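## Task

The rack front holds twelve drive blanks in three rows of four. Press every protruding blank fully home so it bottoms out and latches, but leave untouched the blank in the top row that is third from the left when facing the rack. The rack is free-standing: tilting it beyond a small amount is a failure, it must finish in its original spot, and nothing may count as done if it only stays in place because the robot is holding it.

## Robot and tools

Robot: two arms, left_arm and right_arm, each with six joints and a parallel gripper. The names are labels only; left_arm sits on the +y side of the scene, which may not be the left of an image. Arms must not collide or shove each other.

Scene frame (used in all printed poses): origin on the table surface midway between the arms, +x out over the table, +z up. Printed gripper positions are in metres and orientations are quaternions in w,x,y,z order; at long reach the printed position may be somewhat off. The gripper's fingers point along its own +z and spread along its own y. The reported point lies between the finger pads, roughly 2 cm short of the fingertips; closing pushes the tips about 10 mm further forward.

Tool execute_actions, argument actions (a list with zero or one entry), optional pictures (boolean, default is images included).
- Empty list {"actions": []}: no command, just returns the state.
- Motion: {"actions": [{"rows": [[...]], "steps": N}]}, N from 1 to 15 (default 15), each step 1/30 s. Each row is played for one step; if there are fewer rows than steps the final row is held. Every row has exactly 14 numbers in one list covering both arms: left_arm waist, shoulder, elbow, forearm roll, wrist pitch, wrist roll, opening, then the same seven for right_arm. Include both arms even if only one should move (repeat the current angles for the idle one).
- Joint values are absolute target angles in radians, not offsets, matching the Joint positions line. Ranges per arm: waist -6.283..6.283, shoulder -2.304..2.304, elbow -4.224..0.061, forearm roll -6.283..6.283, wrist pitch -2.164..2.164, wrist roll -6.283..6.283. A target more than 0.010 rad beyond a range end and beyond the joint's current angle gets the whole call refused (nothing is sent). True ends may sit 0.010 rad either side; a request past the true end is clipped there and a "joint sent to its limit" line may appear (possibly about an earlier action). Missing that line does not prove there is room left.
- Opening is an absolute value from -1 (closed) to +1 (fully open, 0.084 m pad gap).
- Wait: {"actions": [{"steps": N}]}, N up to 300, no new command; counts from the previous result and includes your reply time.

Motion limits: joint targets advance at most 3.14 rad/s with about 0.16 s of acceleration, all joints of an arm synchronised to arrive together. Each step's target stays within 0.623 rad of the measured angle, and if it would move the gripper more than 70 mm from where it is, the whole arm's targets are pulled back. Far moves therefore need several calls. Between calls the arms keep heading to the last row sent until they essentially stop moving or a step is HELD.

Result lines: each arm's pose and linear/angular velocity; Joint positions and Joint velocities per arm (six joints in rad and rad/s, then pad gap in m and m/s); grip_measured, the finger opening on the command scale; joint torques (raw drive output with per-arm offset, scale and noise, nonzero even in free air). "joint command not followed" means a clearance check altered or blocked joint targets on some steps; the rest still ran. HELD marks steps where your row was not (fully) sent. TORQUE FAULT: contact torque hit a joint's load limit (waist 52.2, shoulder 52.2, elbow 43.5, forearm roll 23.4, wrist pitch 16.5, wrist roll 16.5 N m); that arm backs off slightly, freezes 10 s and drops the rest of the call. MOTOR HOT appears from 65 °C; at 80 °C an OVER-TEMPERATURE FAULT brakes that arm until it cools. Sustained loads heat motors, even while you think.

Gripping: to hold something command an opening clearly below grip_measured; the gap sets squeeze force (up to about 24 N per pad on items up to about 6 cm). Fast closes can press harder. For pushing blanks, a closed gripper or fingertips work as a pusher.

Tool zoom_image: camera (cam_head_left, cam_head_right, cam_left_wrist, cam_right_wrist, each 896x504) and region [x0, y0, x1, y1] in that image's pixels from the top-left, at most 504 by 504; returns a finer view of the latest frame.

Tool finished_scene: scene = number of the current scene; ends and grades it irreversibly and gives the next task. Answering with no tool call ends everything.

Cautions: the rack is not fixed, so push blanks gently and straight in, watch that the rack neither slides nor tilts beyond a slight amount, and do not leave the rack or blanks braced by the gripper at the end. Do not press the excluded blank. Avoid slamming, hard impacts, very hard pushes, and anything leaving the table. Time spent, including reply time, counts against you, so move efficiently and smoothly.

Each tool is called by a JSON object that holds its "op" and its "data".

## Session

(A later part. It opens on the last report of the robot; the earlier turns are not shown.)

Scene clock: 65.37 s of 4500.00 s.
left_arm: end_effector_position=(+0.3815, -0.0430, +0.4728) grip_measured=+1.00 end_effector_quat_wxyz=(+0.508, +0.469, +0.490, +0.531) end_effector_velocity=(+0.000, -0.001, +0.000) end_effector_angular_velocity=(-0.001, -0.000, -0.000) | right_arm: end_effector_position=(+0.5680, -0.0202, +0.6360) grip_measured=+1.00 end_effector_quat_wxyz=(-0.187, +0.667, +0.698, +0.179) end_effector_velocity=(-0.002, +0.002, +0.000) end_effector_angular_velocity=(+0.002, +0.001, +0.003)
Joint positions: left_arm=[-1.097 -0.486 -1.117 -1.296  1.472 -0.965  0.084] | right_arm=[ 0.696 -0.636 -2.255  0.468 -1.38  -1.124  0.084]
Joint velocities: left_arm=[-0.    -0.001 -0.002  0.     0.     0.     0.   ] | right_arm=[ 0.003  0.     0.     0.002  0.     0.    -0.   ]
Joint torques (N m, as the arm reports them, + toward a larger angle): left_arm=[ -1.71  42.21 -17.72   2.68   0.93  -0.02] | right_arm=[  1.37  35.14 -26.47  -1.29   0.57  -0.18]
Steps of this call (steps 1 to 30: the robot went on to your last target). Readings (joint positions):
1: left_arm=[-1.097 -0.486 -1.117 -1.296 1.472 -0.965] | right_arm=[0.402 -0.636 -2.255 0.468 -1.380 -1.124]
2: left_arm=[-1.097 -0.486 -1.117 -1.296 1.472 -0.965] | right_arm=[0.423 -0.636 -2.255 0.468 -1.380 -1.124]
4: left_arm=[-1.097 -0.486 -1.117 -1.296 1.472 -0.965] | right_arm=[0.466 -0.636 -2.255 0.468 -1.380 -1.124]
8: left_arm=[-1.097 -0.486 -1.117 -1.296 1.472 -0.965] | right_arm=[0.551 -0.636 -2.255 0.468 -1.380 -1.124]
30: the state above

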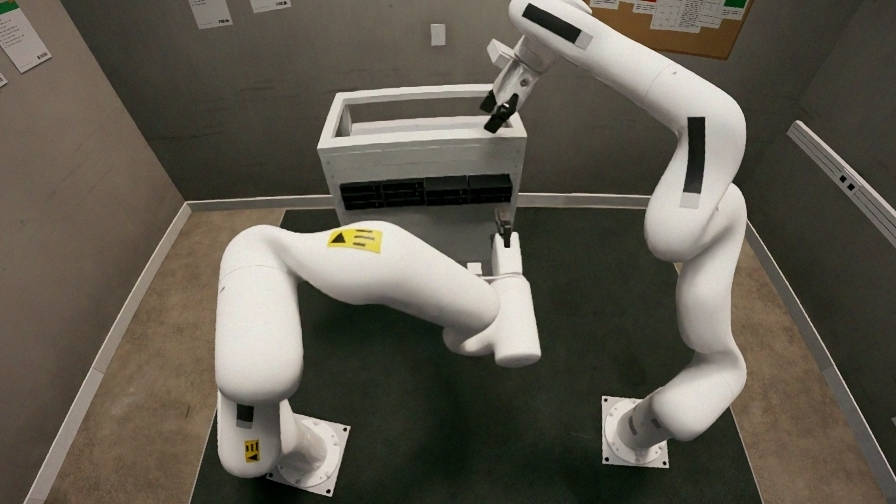

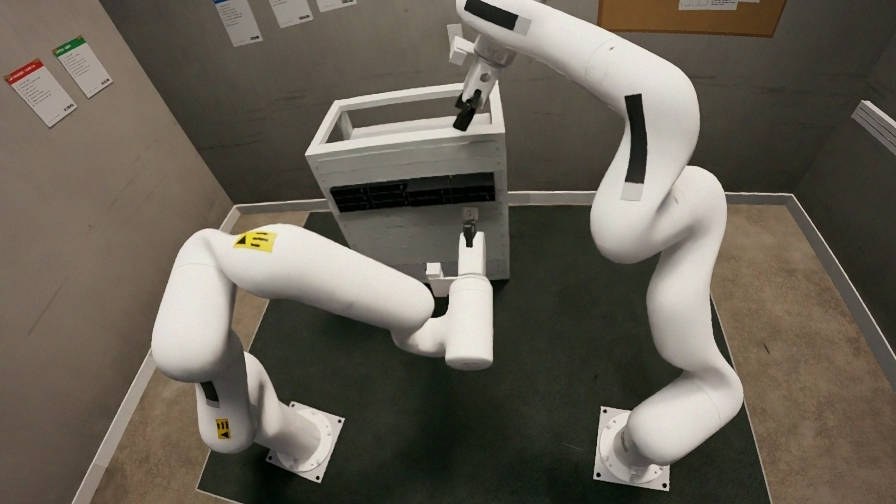

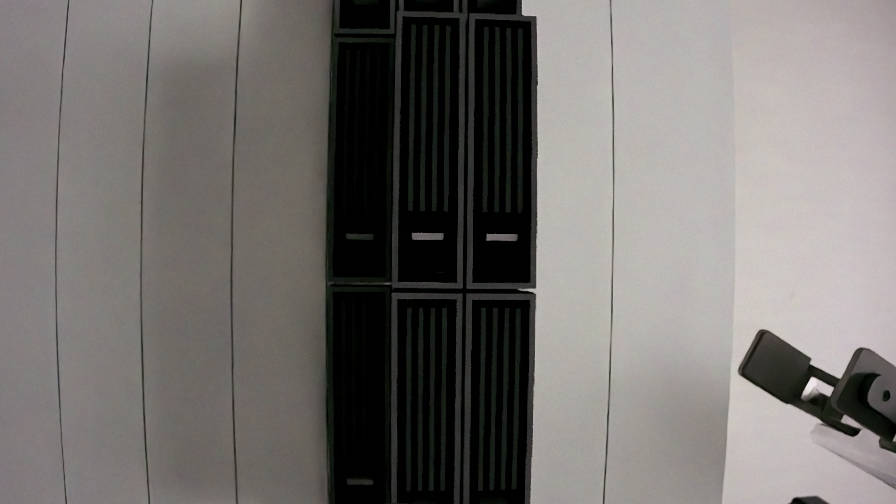

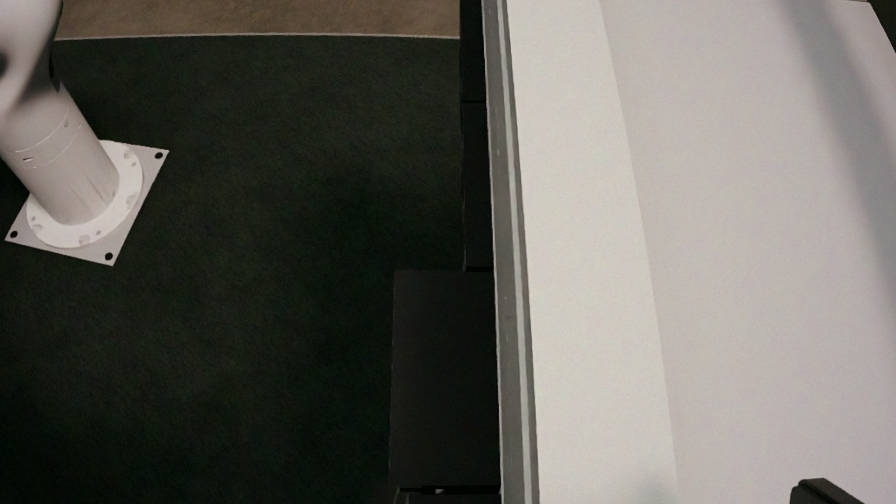

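{"op": "execute_actions", "data": {"actions": [{"rows": [
[-1.0931,-0.4874,-1.1199,-1.2930,1.4692,-0.9643,1, 0.6977,-0.6369,-2.2514,0.4685,-1.3756,-1.1246,1],
[-1.0865,-0.4898,-1.1248,-1.2879,1.4646,-0.9632,1, 0.6997,-0.6377,-2.2457,0.4689,-1.3689,-1.1258,1],
[-1.0773,-0.4931,-1.1317,-1.2808,1.4582,-0.9616,1, 0.7025,-0.6388,-2.2377,0.4694,-1.3595,-1.1275,1],
[-1.0655,-0.4973,-1.1404,-1.2717,1.4499,-0.9596,1, 0.7061,-0.6403,-2.2274,0.4700,-1.3474,-1.1297,1],
[-1.0523,-0.5020,-1.1502,-1.2616,1.4408,-0.9574,1, 0.7101,-0.6419,-2.2160,0.4707,-1.3340,-1.1321,1],
[-1.0379,-0.5072,-1.1610,-1.2505,1.4306,-0.9549,1, 0.7145,-0.6437,-2.2035,0.4715,-1.3192,-1.1347,1],
[-1.0234,-0.5124,-1.1717,-1.2394,1.4205,-0.9524,1, 0.7189,-0.6455,-2.1910,0.4722,-1.3044,-1.1374,1],
[-1.0090,-0.5176,-1.1825,-1.2283,1.4104,-0.9499,1, 0.7233,-0.6473,-2.1784,0.4730,-1.2897,-1.1400,1],
[-0.9958,-0.5223,-1.1922,-1.2182,1.4012,-0.9477,1, 0.7273,-0.6489,-2.1670,0.4737,-1.2763,-1.1425,1],
[-0.9840,-0.5266,-1.2010,-1.2091,1.3930,-0.9457,1, 0.7309,-0.6503,-2.1568,0.4743,-1.2642,-1.1446,1],
[-0.9748,-0.5299,-1.2079,-1.2020,1.3865,-0.9441,1, 0.7337,-0.6515,-2.1488,0.4748,-1.2548,-1.1463,1],
[-0.9682,-0.5323,-1.2127,-1.1969,1.3819,-0.9430,1, 0.7357,-0.6523,-2.1431,0.4752,-1.2481,-1.1475,1],
[-0.9656,-0.5332,-1.2147,-1.1949,1.3801,-0.9425,1, 0.7365,-0.6526,-2.1408,0.4753,-1.2454,-1.1480,1]
], "steps": 15}], "pictures": false}}

{"op": "execute_actions", "data": {"actions": [{"steps": 10}]}}

Scene clock: 74.90 s of 4500.00 s.
left_arm: end_effector_position=(+0.4544, -0.0412, +0.4821) grip_measured=+1.00 end_effector_quat_wxyz=(+0.508, +0.468, +0.491, +0.531) end_effector_velocity=(+0.093, +0.009, +0.012) end_effector_angular_velocity=(+0.008, -0.003, -0.001) | right_arm: end_effector_position=(+0.5739, +0.0120, +0.5810) grip_measured=+1.00 end_effector_quat_wxyz=(-0.188, +0.667, +0.698, +0.178) end_effector_velocity=(+0.004, +0.038, -0.071) end_effector_angular_velocity=(-0.004, -0.001, -0.001)
Joint positions: left_arm=[-0.977 -0.529 -1.206 -1.204  1.389 -0.945  0.084] | right_arm=[ 0.733 -0.652 -2.151  0.475 -1.258 -1.146  0.084]
Joint velocities: left_arm=[ 0.151 -0.055 -0.112  0.118 -0.107  0.027  0.   ] | right_arm=[ 0.047 -0.019  0.134  0.008  0.156 -0.028  0.   ]
Joint torques (N m, as the arm reports them, + toward a larger angle): left_arm=[ -9.14  48.15 -16.97   1.57   1.02  -0.05] | right_arm=[ -0.8   40.91 -33.92  -1.2    0.64   0.02]
Steps of this call (steps 1 to 15: the robot went on to your last target; steps 16 to 90: nothing new was sent; then 6.03 s passed at rest; steps 91 to 105: all 15 steps of this action). Readings (joint positions):
91: left_arm=[-1.097 -0.486 -1.117 -1.296 1.472 -0.965] | right_arm=[0.697 -0.636 -2.255 0.468 -1.379 -1.124]
92: left_arm=[-1.096 -0.486 -1.118 -1.295 1.471 -0.965] | right_arm=[0.697 -0.636 -2.254 0.468 -1.378 -1.124]
94: left_arm=[-1.090 -0.489 -1.122 -1.290 1.467 -0.964] | right_arm=[0.699 -0.637 -2.249 0.469 -1.372 -1.125]
98: left_arm=[-1.054 -0.501 -1.149 -1.263 1.442 -0.958] | right_arm=[0.709 -0.641 -2.218 0.471 -1.336 -1.132]
105: the state above

Scene clock: 75.23 s of 4500.00 s.
left_arm: end_effector_position=(+0.4611, -0.0409, +0.4830) grip_measured=+1.00 end_effector_quat_wxyz=(+0.508, +0.469, +0.490, +0.531) end_effector_velocity=(+0.002, +0.001, +0.002) end_effector_angular_velocity=(-0.003, -0.002, +0.001) | right_arm: end_effector_position=(+0.5743, +0.0147, +0.5768) grip_measured=+1.00 end_effector_quat_wxyz=(-0.187, +0.667, +0.698, +0.179) end_effector_velocity=(+0.000, +0.001, -0.003) end_effector_angular_velocity=(-0.002, +0.002, +0.000)
Joint positions: left_arm=[-0.966 -0.533 -1.214 -1.195  1.38  -0.943  0.084] | right_arm=[ 0.736 -0.652 -2.141  0.475 -1.246 -1.148  0.084]
Joint velocities: left_arm=[ 0.004  0.002 -0.002  0.002 -0.002  0.     0.   ] | right_arm=[ 0.001 -0.002  0.003 -0.     0.002 -0.001 -0.   ]
Joint torques (N m, as the arm reports them, + toward a larger angle): left_arm=[ -1.03  45.6  -18.07   2.8    0.92   0.02] | right_arm=[  0.83  36.65 -28.54  -1.35   0.45  -0.09]
Steps of this call (steps 1 to 10: the robot went on to your last target). Readings (joint positions):
1: left_arm=[-0.973 -0.530 -1.209 -1.201 1.386 -0.944] | right_arm=[0.734 -0.652 -2.147 0.475 -1.254 -1.147]
2: left_arm=[-0.970 -0.531 -1.211 -1.199 1.384 -0.943] | right_arm=[0.735 -0.653 -2.145 0.475 -1.251 -1.147]
4: left_arm=[-0.968 -0.532 -1.213 -1.197 1.382 -0.943] | right_arm=[0.736 -0.652 -2.143 0.475 -1.248 -1.148]
8: left_arm=[-0.966 -0.533 -1.214 -1.195 1.380 -0.943] | right_arm=[0.736 -0.652 -2.142 0.475 -1.246 -1.148]
10: the state above

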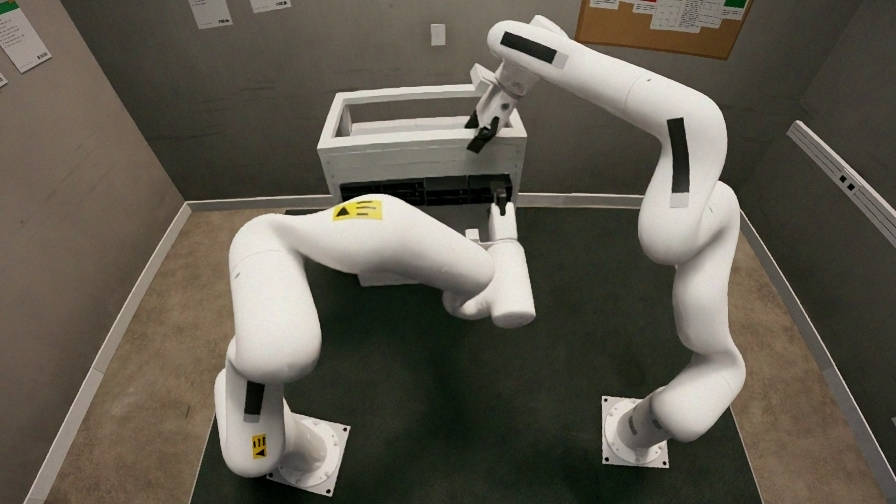

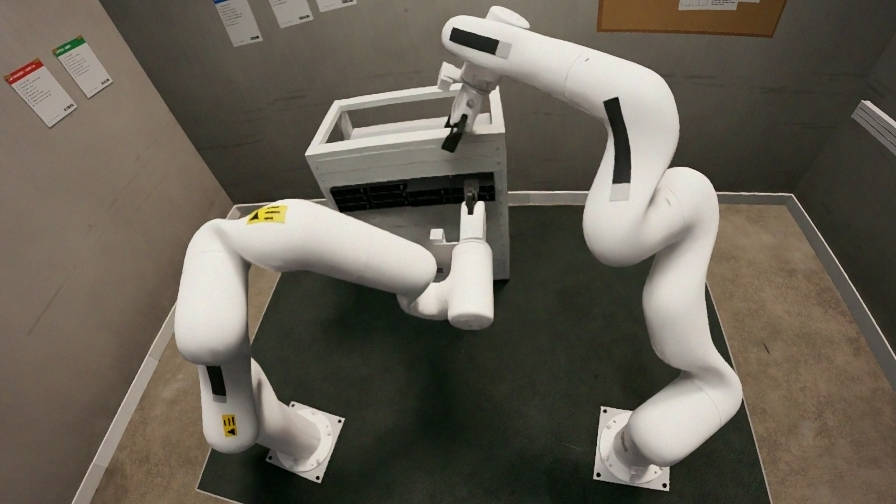

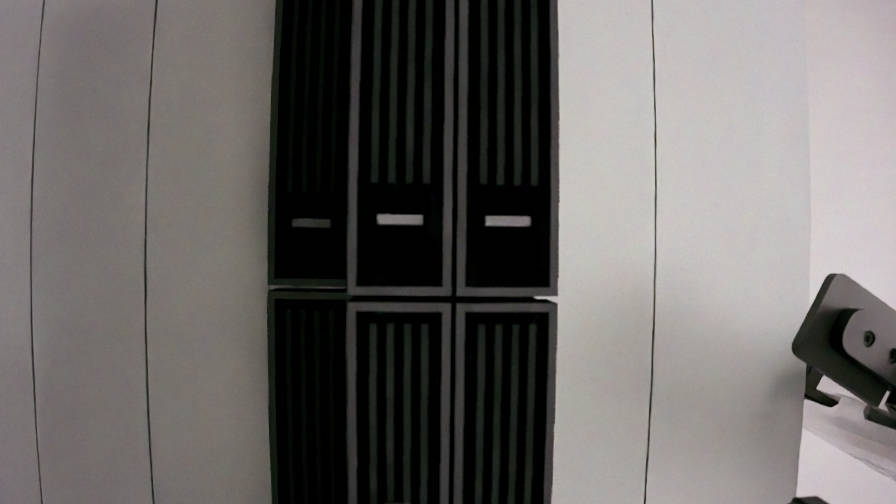

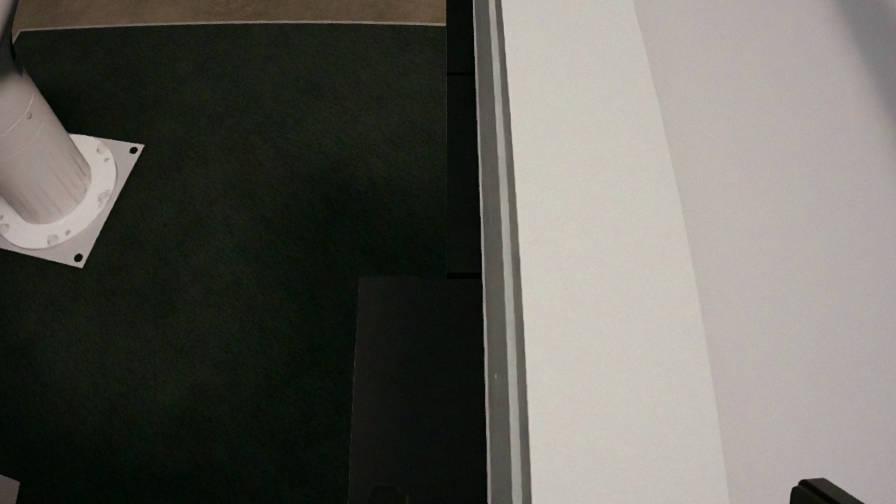

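{"op": "execute_actions", "data": {"actions": [{"rows": [
[-0.9646,-0.5338,-1.2157,-1.1941,1.3794,-0.9424,1, 0.7365,-0.6526,-2.1408,0.4753,-1.2454,-1.1480,0.8],
[-0.9625,-0.5351,-1.2176,-1.1926,1.3779,-0.9423,1, 0.7365,-0.6526,-2.1408,0.4753,-1.2454,-1.1480,0.6],
[-0.9601,-0.5366,-1.2198,-1.1907,1.3762,-0.9422,1, 0.7365,-0.6526,-2.1408,0.4753,-1.2454,-1.1480,0.45],
[-0.9576,-0.5381,-1.2221,-1.1888,1.3744,-0.9421,1, 0.7365,-0.6526,-2.1408,0.4753,-1.2454,-1.1480,0.3],
[-0.9552,-0.5396,-1.2244,-1.1869,1.3727,-0.9420,1, 0.7365,-0.6526,-2.1408,0.4753,-1.2454,-1.1480,0.2],
[-0.9527,-0.5411,-1.2267,-1.1851,1.3709,-0.9418,1, 0.7365,-0.6526,-2.1408,0.4753,-1.2454,-1.1480,0.12],
[-0.9503,-0.5426,-1.2290,-1.1832,1.3692,-0.9417,1, 0.7365,-0.6526,-2.1408,0.4753,-1.2454,-1.1480,0.06],
[-0.9478,-0.5440,-1.2312,-1.1813,1.3675,-0.9416,1, 0.7365,-0.6526,-2.1408,0.4753,-1.2454,-1.1480,0.0],
[-0.9453,-0.5455,-1.2335,-1.1795,1.3657,-0.9414,1, 0.7365,-0.6526,-2.1408,0.4753,-1.2454,-1.1480,-0.08],
[-0.9429,-0.5470,-1.2358,-1.1776,1.3640,-0.9413,1, 0.7365,-0.6526,-2.1408,0.4753,-1.2454,-1.1480,-0.16],
[-0.9404,-0.5485,-1.2381,-1.1757,1.3622,-0.9412,1, 0.7365,-0.6526,-2.1408,0.4753,-1.2454,-1.1480,-0.25],
[-0.9380,-0.5500,-1.2404,-1.1738,1.3605,-0.9411,1, 0.7365,-0.6526,-2.1408,0.4753,-1.2454,-1.1480,-0.4],
[-0.9361,-0.5512,-1.2421,-1.1724,1.3592,-0.9410,1, 0.7365,-0.6526,-2.1408,0.4753,-1.2454,-1.1480,-0.6],
[-0.9352,-0.5517,-1.2429,-1.1717,1.3585,-0.9409,1, 0.7365,-0.6526,-2.1408,0.4753,-1.2454,-1.1480,-0.8],
[-0.9349,-0.5519,-1.2432,-1.1715,1.3583,-0.9409,1, 0.7365,-0.6526,-2.1408,0.4753,-1.2454,-1.1480,-1]
], "steps": 15}], "pictures": false}}

{"op": "execute_actions", "data": {"actions": [{"steps": 10}]}}

Scene clock: 80.17 s of 4500.00 s.
left_arm: end_effector_position=(+0.4785, -0.0403, +0.4831) grip_measured=+1.00 end_effector_quat_wxyz=(+0.508, +0.469, +0.490, +0.531) end_effector_velocity=(+0.034, +0.002, -0.001) end_effector_angular_velocity=(+0.002, +0.000, +0.001) | right_arm: end_effector_position=(+0.5757, +0.0147, +0.5767) grip_measured=-0.04 end_effector_quat_wxyz=(-0.186, +0.668, +0.698, +0.181) end_effector_velocity=(-0.001, +0.000, -0.000) end_effector_angular_velocity=(-0.002, +0.003, +0.001)
Joint positions: left_arm=[-0.939 -0.549 -1.239 -1.175  1.362 -0.941  0.084] | right_arm=[ 0.736 -0.653 -2.141  0.475 -1.241 -1.148  0.042]
Joint velocities: left_arm=[ 0.052 -0.033 -0.047  0.039 -0.036  0.003  0.   ] | right_arm=[ 0.001  0.     0.001 -0.    -0.003  0.002  0.   ]
Joint torques (N m, as the arm reports them, + toward a larger angle): left_arm=[ -3.76  45.84 -17.33   2.61   0.93   0.02] | right_arm=[  7.03  38.45 -24.82   0.    -3.49   0.2 ]
Steps of this call (steps 1 to 30: the robot went on to your last target; steps 31 to 90: nothing new was sent; then 1.43 s passed at rest; steps 91 to 105: all 15 steps of this action). Readings (joint positions):
91: left_arm=[-0.966 -0.533 -1.215 -1.195 1.380 -0.942] | right_arm=[0.736 -0.653 -2.141 0.475 -1.245 -1.148]
92: left_arm=[-0.965 -0.533 -1.215 -1.195 1.380 -0.942] | right_arm=[0.736 -0.653 -2.141 0.475 -1.245 -1.148]
94: left_arm=[-0.963 -0.535 -1.217 -1.193 1.378 -0.942] | right_arm=[0.737 -0.653 -2.141 0.475 -1.245 -1.148]
98: left_arm=[-0.955 -0.539 -1.224 -1.187 1.373 -0.942] | right_arm=[0.737 -0.653 -2.141 0.475 -1.245 -1.148]
105: the state above

Scene clock: 80.50 s of 4500.00 s.
left_arm: end_effector_position=(+0.4812, -0.0402, +0.4830) grip_measured=+1.00 end_effector_quat_wxyz=(+0.508, +0.469, +0.490, +0.531) end_effector_velocity=(+0.001, -0.000, +0.000) end_effector_angular_velocity=(-0.000, -0.001, -0.001) | right_arm: end_effector_position=(+0.5754, +0.0148, +0.5767) grip_measured=-0.04 end_effector_quat_wxyz=(-0.186, +0.668, +0.698, +0.180) end_effector_velocity=(-0.000, +0.000, +0.000) end_effector_angular_velocity=(+0.001, +0.001, -0.000)
Joint positions: left_arm=[-0.935 -0.552 -1.243 -1.172  1.358 -0.941  0.084] | right_arm=[ 0.736 -0.653 -2.141  0.475 -1.242 -1.148  0.042]
Joint velocities: left_arm=[ 0.001 -0.001 -0.002  0.002 -0.001  0.     0.   ] | right_arm=[0.001 0.001 0.001 0.001 0.001 0.001 0.   ]
Joint torques (N m, as the arm reports them, + toward a larger angle): left_arm=[ -1.59  46.68 -18.28   2.71   0.93   0.01] | right_arm=[ 11.94  38.53 -23.34   1.47  -4.65   0.27]
Steps of this call (steps 1 to 10: the robot went on to your last target). Readings (joint positions):
1: left_arm=[-0.938 -0.550 -1.240 -1.174 1.360 -0.941] | right_arm=[0.736 -0.653 -2.141 0.475 -1.242 -1.148]
2: left_arm=[-0.937 -0.551 -1.241 -1.173 1.360 -0.941] | right_arm=[0.736 -0.653 -2.141 0.475 -1.242 -1.148]
4: left_arm=[-0.936 -0.551 -1.242 -1.172 1.359 -0.941] | right_arm=[0.736 -0.653 -2.141 0.475 -1.242 -1.148]
8: left_arm=[-0.935 -0.552 -1.243 -1.172 1.358 -0.941] | right_arm=[0.736 -0.653 -2.141 0.475 -1.242 -1.148]
10: the state above

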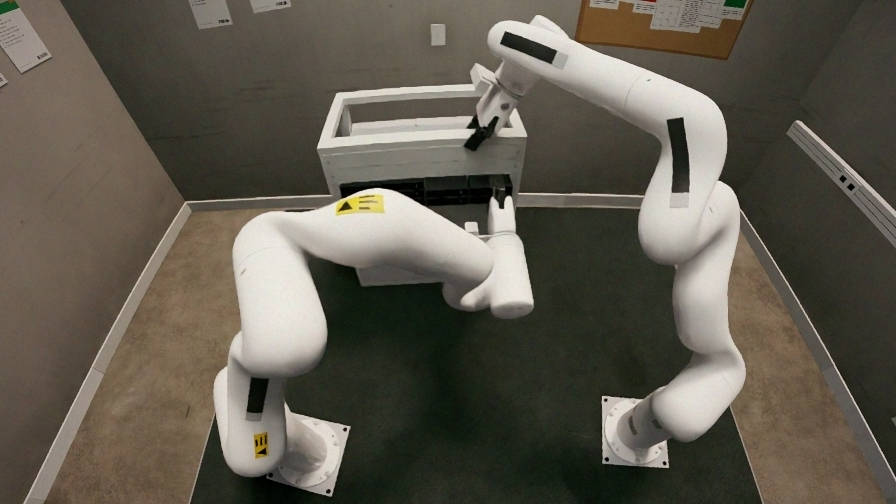

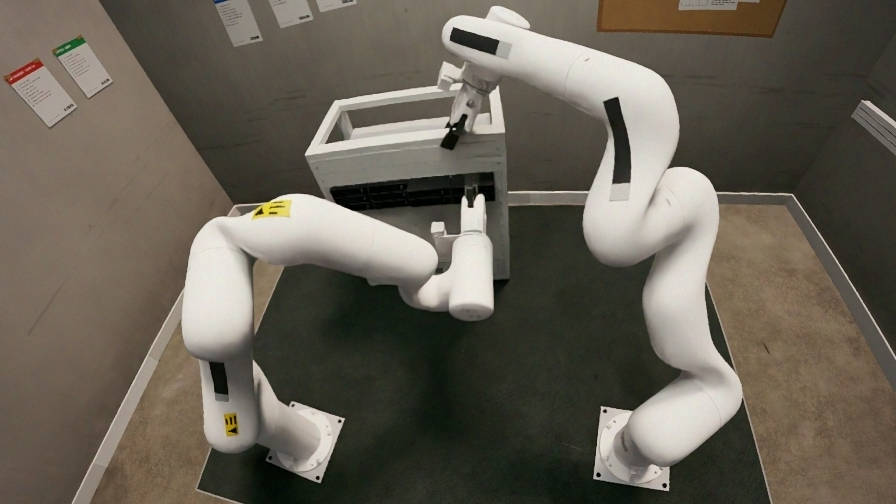

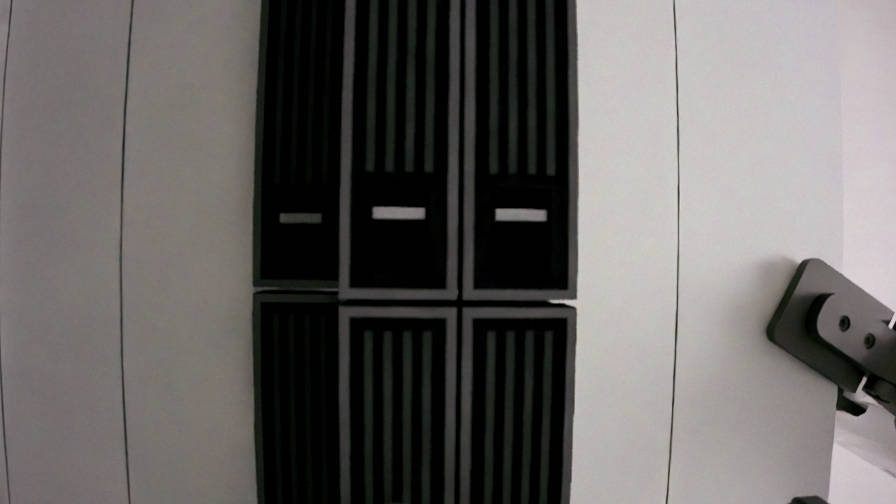

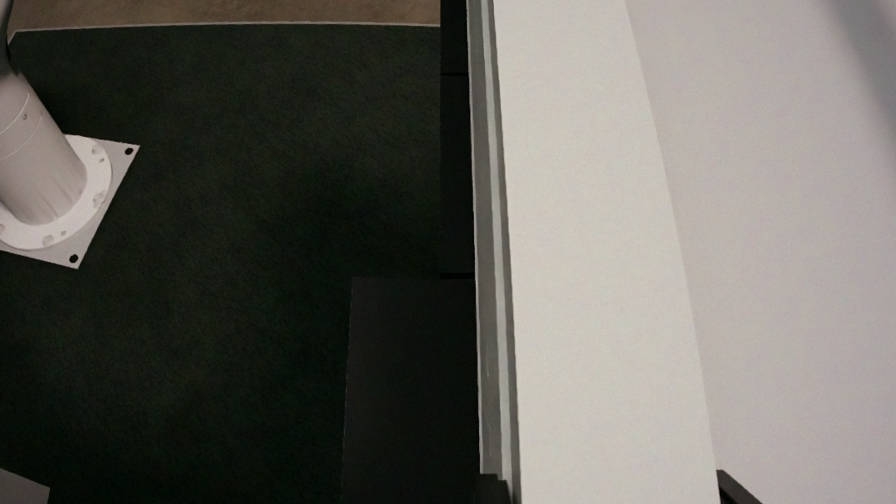

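{"op": "execute_actions", "data": {"actions": [{"rows": [
[-0.9321,-0.5530,-1.2448,-1.1692,1.3565,-0.9410,1, 0.7361,-0.6544,-2.1435,0.4752,-1.2464,-1.1479,-1],
[-0.9295,-0.5545,-1.2472,-1.1672,1.3547,-0.9408,1, 0.7358,-0.6561,-2.1462,0.4752,-1.2475,-1.1477,-1],
[-0.9270,-0.5561,-1.2496,-1.1653,1.3529,-0.9407,1, 0.7354,-0.6579,-2.1489,0.4751,-1.2485,-1.1476,-1],
[-0.9245,-0.5577,-1.2521,-1.1634,1.3511,-0.9405,1, 0.7354,-0.6579,-2.1489,0.4751,-1.2485,-1.1476,-1],
[-0.9219,-0.5594,-1.2545,-1.1615,1.3492,-0.9404,1, 0.7354,-0.6579,-2.1489,0.4751,-1.2485,-1.1476,-1],
[-0.9194,-0.5610,-1.2570,-1.1596,1.3474,-0.9402,1, 0.7354,-0.6579,-2.1489,0.4751,-1.2485,-1.1476,-1],
[-0.9169,-0.5626,-1.2595,-1.1577,1.3456,-0.9400,1, 0.7354,-0.6579,-2.1489,0.4751,-1.2485,-1.1476,-1],
[-0.9144,-0.5643,-1.2621,-1.1559,1.3437,-0.9399,1, 0.7354,-0.6579,-2.1489,0.4751,-1.2485,-1.1476,-1],
[-0.9119,-0.5659,-1.2646,-1.1540,1.3419,-0.9397,1, 0.7354,-0.6579,-2.1489,0.4751,-1.2485,-1.1476,-1],
[-0.9094,-0.5676,-1.2672,-1.1521,1.3401,-0.9395,1, 0.7354,-0.6579,-2.1489,0.4751,-1.2485,-1.1476,-1],
[-0.9069,-0.5692,-1.2697,-1.1503,1.3382,-0.9394,1, 0.7354,-0.6579,-2.1489,0.4751,-1.2485,-1.1476,-1],
[-0.9044,-0.5709,-1.2723,-1.1484,1.3364,-0.9392,1, 0.7354,-0.6579,-2.1489,0.4751,-1.2485,-1.1476,-1],
[-0.9020,-0.5726,-1.2749,-1.1466,1.3346,-0.9390,1, 0.7354,-0.6579,-2.1489,0.4751,-1.2485,-1.1476,-1],
[-0.8995,-0.5743,-1.2775,-1.1447,1.3327,-0.9388,1, 0.7354,-0.6579,-2.1489,0.4751,-1.2485,-1.1476,-1],
[-0.8971,-0.5760,-1.2801,-1.1429,1.3309,-0.9386,1, 0.7354,-0.6579,-2.1489,0.4751,-1.2485,-1.1476,-1]
], "steps": 15}], "pictures": false}}

{"op": "execute_actions", "data": {"actions": [{"steps": 10}]}}

Scene clock: 87.20 s of 4500.00 s.
left_arm: end_effector_position=(+0.5006, -0.0391, +0.4830) grip_measured=+1.00 end_effector_quat_wxyz=(+0.508, +0.469, +0.490, +0.531) end_effector_velocity=(+0.051, +0.003, -0.000) end_effector_angular_velocity=(+0.000, +0.001, +0.001) | right_arm: end_effector_position=(+0.5756, +0.0149, +0.5766) grip_measured=-0.04 end_effector_quat_wxyz=(-0.187, +0.667, +0.698, +0.179) end_effector_velocity=(+0.001, -0.001, -0.000) end_effector_angular_velocity=(-0.002, +0.000, -0.000)
Joint positions: left_arm=[-0.906 -0.57  -1.271 -1.149  1.337 -0.939  0.084] | right_arm=[ 0.736 -0.658 -2.149  0.475 -1.249 -1.148  0.042]
Joint velocities: left_arm=[ 0.075 -0.051 -0.078  0.056 -0.055  0.005  0.   ] | right_arm=[-0.001 -0.001 -0.    -0.001 -0.001 -0.    -0.   ]
Joint torques (N m, as the arm reports them, + toward a larger angle): left_arm=[  1.61  47.1  -20.09   2.73   0.75  -0.15] | right_arm=[ 12.36  34.47 -22.11   1.85  -3.18   0.12]
Steps of this call (steps 1 to 15: the robot went on to your last target; steps 16 to 90: nothing new was sent; then 3.20 s passed at rest; steps 91 to 105: all 15 steps of this action). Readings (joint positions):
91: left_arm=[-0.935 -0.552 -1.243 -1.171 1.358 -0.941] | right_arm=[0.736 -0.653 -2.141 0.475 -1.242 -1.148]
92: left_arm=[-0.934 -0.552 -1.244 -1.171 1.358 -0.941] | right_arm=[0.736 -0.653 -2.141 0.475 -1.242 -1.148]
94: left_arm=[-0.931 -0.554 -1.246 -1.169 1.356 -0.941] | right_arm=[0.736 -0.655 -2.144 0.475 -1.245 -1.148]
98: left_arm=[-0.922 -0.559 -1.254 -1.162 1.350 -0.940] | right_arm=[0.736 -0.657 -2.148 0.475 -1.248 -1.148]
105: the state above

Scene clock: 87.53 s of 4500.00 s.
left_arm: end_effector_position=(+0.5062, -0.0388, +0.4830) grip_measured=+1.00 end_effector_quat_wxyz=(+0.508, +0.469, +0.490, +0.531) end_effector_velocity=(+0.001, +0.001, +0.000) end_effector_angular_velocity=(-0.001, +0.000, +0.001) | right_arm: end_effector_position=(+0.5757, +0.0149, +0.5766) grip_measured=-0.04 end_effector_quat_wxyz=(-0.187, +0.667, +0.698, +0.179) end_effector_velocity=(+0.001, -0.001, -0.000) end_effector_angular_velocity=(-0.001, -0.001, -0.001)
Joint positions: left_arm=[-0.897 -0.576 -1.28  -1.143  1.331 -0.939  0.084] | right_arm=[ 0.735 -0.658 -2.149  0.475 -1.249 -1.148  0.042]
Joint velocities: left_arm=[ 0.002 -0.    -0.001  0.001 -0.002  0.     0.   ] | right_arm=[-0.001 -0.     0.    -0.001  0.001 -0.001 -0.   ]
Joint torques (N m, as the arm reports them, + toward a larger angle): left_arm=[  1.25  46.78 -19.5    3.13   0.6   -0.18] | right_arm=[ 11.84  33.54 -21.61   1.37  -2.98   0.19]
Steps of this call (steps 1 to 10: the robot went on to your last target). Readings (joint positions):
1: left_arm=[-0.903 -0.572 -1.274 -1.147 1.335 -0.939] | right_arm=[0.736 -0.658 -2.149 0.475 -1.249 -1.148]
2: left_arm=[-0.901 -0.573 -1.276 -1.146 1.334 -0.939] | right_arm=[0.736 -0.658 -2.149 0.475 -1.249 -1.148]
4: left_arm=[-0.899 -0.575 -1.278 -1.144 1.332 -0.939] | right_arm=[0.735 -0.658 -2.149 0.475 -1.249 -1.148]
8: left_arm=[-0.898 -0.576 -1.280 -1.143 1.331 -0.939] | right_arm=[0.735 -0.658 -2.149 0.475 -1.249 -1.148]
10: the state above

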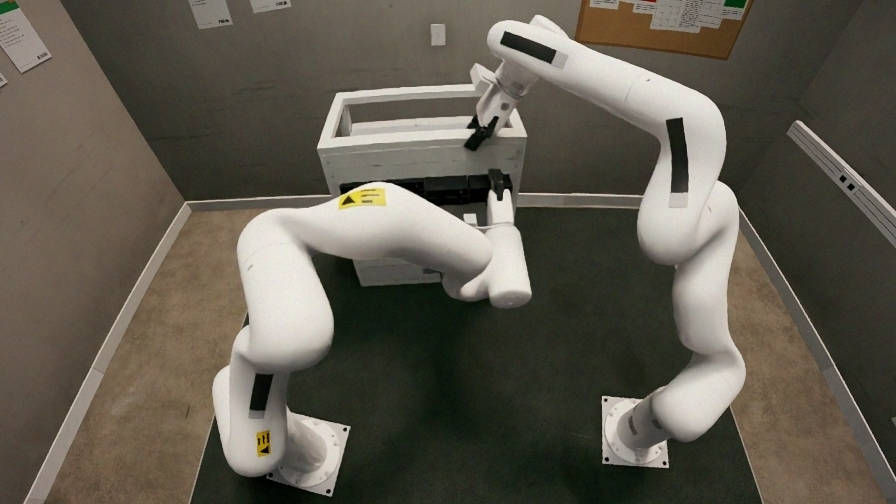

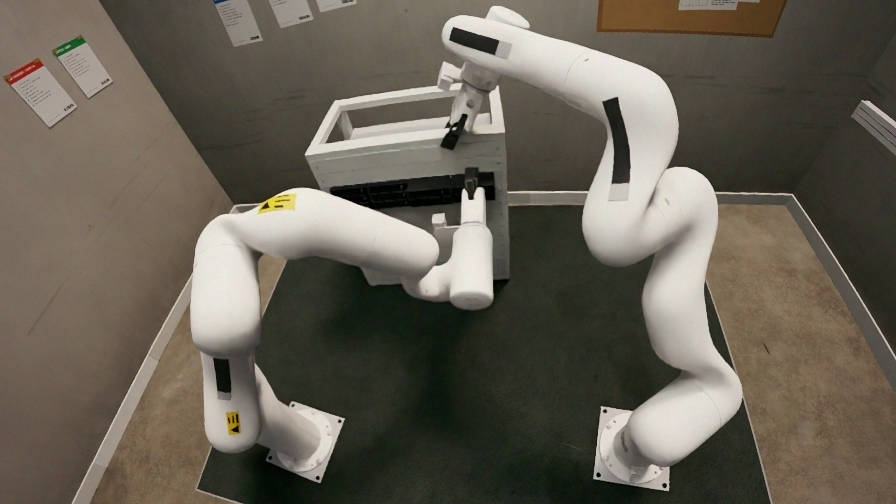

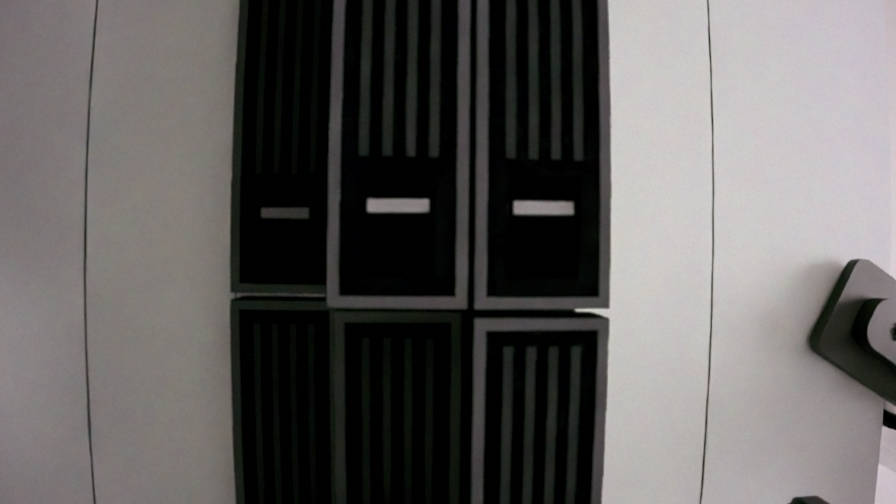

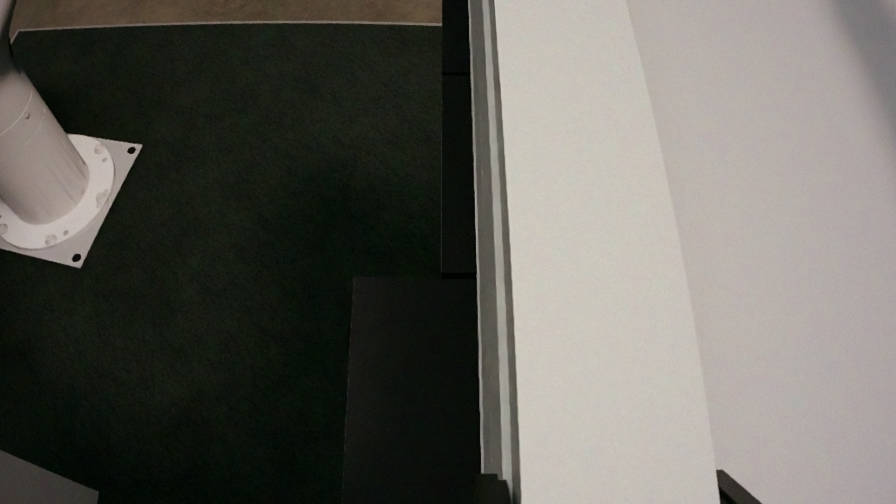

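{"op": "execute_actions", "data": {"actions": [{"rows": [
[-0.8951,-0.5774,-1.2822,-1.1415,1.3294,-0.9384,1, 0.7354,-0.6579,-2.1489,0.4751,-1.2485,-1.1476,-1],
[-0.8932,-0.5787,-1.2844,-1.1400,1.3280,-0.9383,1, 0.7354,-0.6579,-2.1489,0.4751,-1.2485,-1.1476,-1],
[-0.8912,-0.5801,-1.2865,-1.1386,1.3265,-0.9381,1, 0.7354,-0.6579,-2.1489,0.4751,-1.2485,-1.1476,-1],
[-0.8892,-0.5815,-1.2886,-1.1371,1.3250,-0.9380,1, 0.7354,-0.6579,-2.1489,0.4751,-1.2485,-1.1476,-1],
[-0.8873,-0.5829,-1.2908,-1.1357,1.3236,-0.9378,1, 0.7354,-0.6579,-2.1489,0.4751,-1.2485,-1.1476,-1],
[-0.8853,-0.5843,-1.2930,-1.1343,1.3221,-0.9376,1, 0.7354,-0.6579,-2.1489,0.4751,-1.2485,-1.1476,-1],
[-0.8834,-0.5857,-1.2952,-1.1328,1.3206,-0.9375,1, 0.7354,-0.6579,-2.1489,0.4751,-1.2485,-1.1476,-1],
[-0.8814,-0.5871,-1.2974,-1.1314,1.3192,-0.9373,1, 0.7354,-0.6579,-2.1489,0.4751,-1.2485,-1.1476,-1],
[-0.8795,-0.5885,-1.2996,-1.1300,1.3177,-0.9371,1, 0.7354,-0.6579,-2.1489,0.4751,-1.2485,-1.1476,-1],
[-0.8776,-0.5899,-1.3018,-1.1286,1.3162,-0.9369,1, 0.7354,-0.6579,-2.1489,0.4751,-1.2485,-1.1476,-1],
[-0.8757,-0.5913,-1.3040,-1.1272,1.3148,-0.9367,1, 0.7354,-0.6579,-2.1489,0.4751,-1.2485,-1.1476,-1],
[-0.8738,-0.5928,-1.3062,-1.1258,1.3133,-0.9366,1, 0.7354,-0.6579,-2.1489,0.4751,-1.2485,-1.1476,-1],
[-0.8718,-0.5942,-1.3084,-1.1244,1.3118,-0.9364,1, 0.7354,-0.6579,-2.1489,0.4751,-1.2485,-1.1476,-1],
[-0.8699,-0.5957,-1.3107,-1.1230,1.3103,-0.9362,1, 0.7354,-0.6579,-2.1489,0.4751,-1.2485,-1.1476,-1],
[-0.8680,-0.5971,-1.3129,-1.1216,1.3088,-0.9360,1, 0.7354,-0.6579,-2.1489,0.4751,-1.2485,-1.1476,-1]
], "steps": 15}], "pictures": false}}

{"op": "execute_actions", "data": {"actions": [{"steps": 10}]}}

Scene clock: 92.03 s of 4500.00 s.
left_arm: end_effector_position=(+0.5219, -0.0381, +0.4830) grip_measured=+1.00 end_effector_quat_wxyz=(+0.508, +0.469, +0.490, +0.531) end_effector_velocity=(+0.039, +0.001, +0.000) end_effector_angular_velocity=(-0.001, -0.001, -0.001) | right_arm: end_effector_position=(+0.5758, +0.0149, +0.5764) grip_measured=-0.04 end_effector_quat_wxyz=(-0.187, +0.667, +0.698, +0.179) end_effector_velocity=(+0.001, -0.001, +0.000) end_effector_angular_velocity=(-0.001, -0.000, -0.001)
Joint positions: left_arm=[-0.874 -0.592 -1.306 -1.126  1.314 -0.937  0.084] | right_arm=[ 0.735 -0.658 -2.149  0.475 -1.248 -1.148  0.042]
Joint velocities: left_arm=[ 0.055 -0.043 -0.067  0.041 -0.043  0.006  0.   ] | right_arm=[-0.001 -0.    -0.    -0.001 -0.     0.001  0.   ]
Joint torques (N m, as the arm reports them, + toward a larger angle): left_arm=[  3.05  46.39 -19.37   2.89   0.78  -0.19] | right_arm=[ 11.02  30.48 -19.22   0.52  -2.4    0.2 ]
Steps of this call (steps 1 to 15: the robot went on to your last target; steps 16 to 90: nothing new was sent; then 1.00 s passed at rest; steps 91 to 105: all 15 steps of this action). Readings (joint positions):
91: left_arm=[-0.897 -0.576 -1.280 -1.143 1.331 -0.939] | right_arm=[0.735 -0.658 -2.149 0.475 -1.249 -1.148]
92: left_arm=[-0.897 -0.576 -1.281 -1.143 1.330 -0.939] | right_arm=[0.735 -0.658 -2.149 0.475 -1.249 -1.148]
94: left_arm=[-0.895 -0.578 -1.283 -1.141 1.329 -0.938] | right_arm=[0.735 -0.658 -2.149 0.475 -1.249 -1.148]
98: left_arm=[-0.888 -0.583 -1.290 -1.136 1.324 -0.938] | right_arm=[0.735 -0.658 -2.149 0.475 -1.249 -1.148]
105: the state above

Scene clock: 92.37 s of 4500.00 s.
left_arm: end_effector_position=(+0.5262, -0.0378, +0.4830) grip_measured=+1.00 end_effector_quat_wxyz=(+0.508, +0.469, +0.490, +0.531) end_effector_velocity=(+0.001, +0.000, -0.002) end_effector_angular_velocity=(+0.002, +0.002, +0.001) | right_arm: end_effector_position=(+0.5758, +0.0149, +0.5764) grip_measured=-0.04 end_effector_quat_wxyz=(-0.187, +0.667, +0.698, +0.179) end_effector_velocity=(+0.001, -0.001, +0.000) end_effector_angular_velocity=(-0.000, +0.000, -0.001)
Joint positions: left_arm=[-0.868 -0.597 -1.313 -1.122  1.309 -0.936  0.084] | right_arm=[ 0.735 -0.658 -2.149  0.475 -1.248 -1.148  0.042]
Joint velocities: left_arm=[ 0.002 -0.003 -0.001 -0.    -0.001  0.     0.   ] | right_arm=[-0.001  0.    -0.     0.    -0.     0.     0.   ]
Joint torques (N m, as the arm reports them, + toward a larger angle): left_arm=[  1.88  47.86 -19.89   3.29   0.6   -0.2 ] | right_arm=[ 10.44  30.9  -18.85   1.11  -2.58   0.07]
Steps of this call (steps 1 to 10: the robot went on to your last target). Readings (joint positions):
1: left_arm=[-0.873 -0.594 -1.308 -1.125 1.312 -0.936] | right_arm=[0.735 -0.658 -2.149 0.475 -1.248 -1.148]
2: left_arm=[-0.871 -0.595 -1.309 -1.124 1.311 -0.936] | right_arm=[0.735 -0.658 -2.149 0.475 -1.248 -1.148]
4: left_arm=[-0.869 -0.596 -1.311 -1.123 1.310 -0.936] | right_arm=[0.735 -0.658 -2.149 0.475 -1.248 -1.148]
8: left_arm=[-0.868 -0.597 -1.313 -1.122 1.309 -0.936] | right_arm=[0.735 -0.658 -2.149 0.475 -1.248 -1.148]
10: the state above

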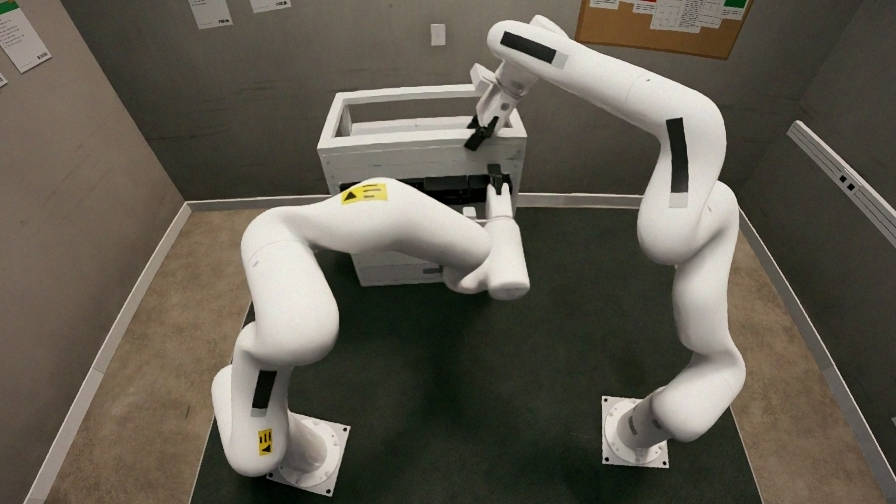

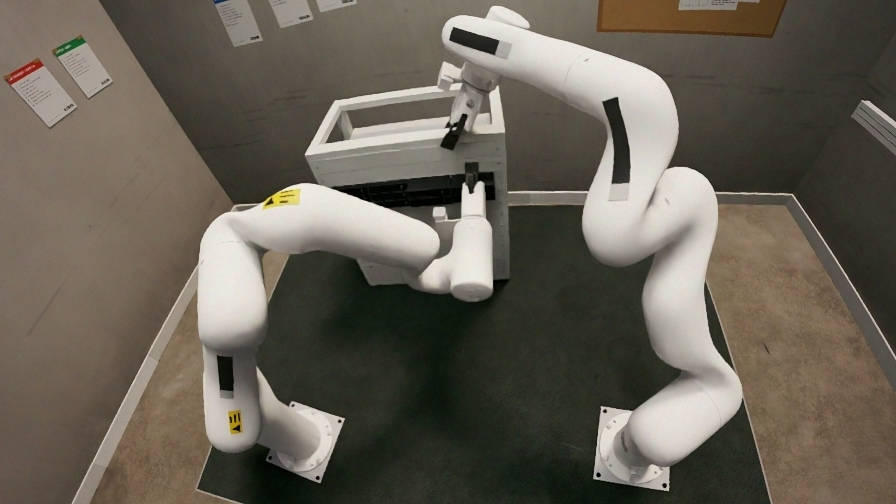

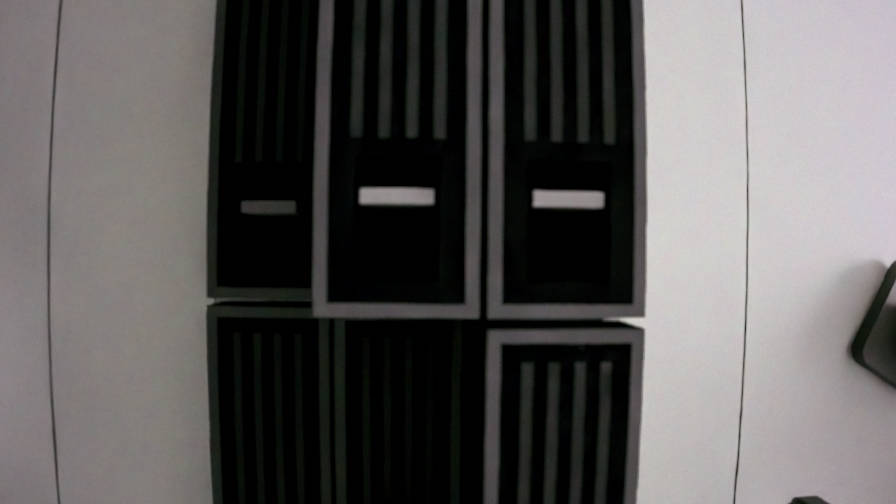

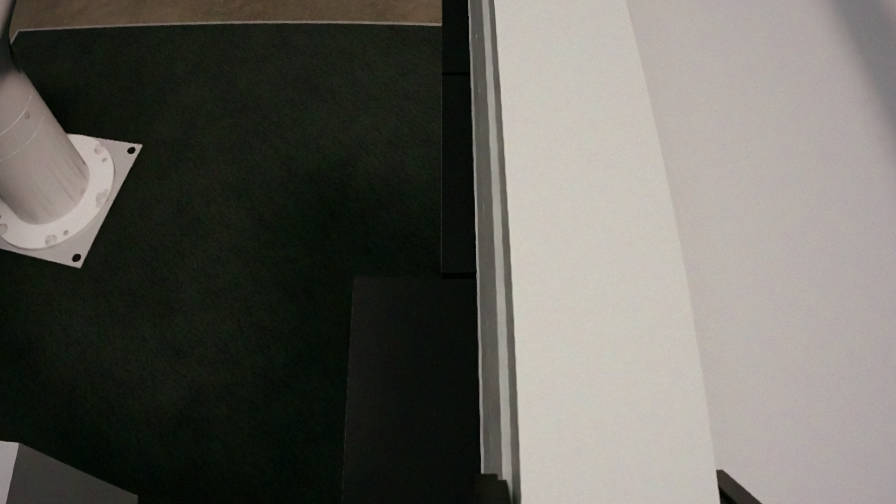

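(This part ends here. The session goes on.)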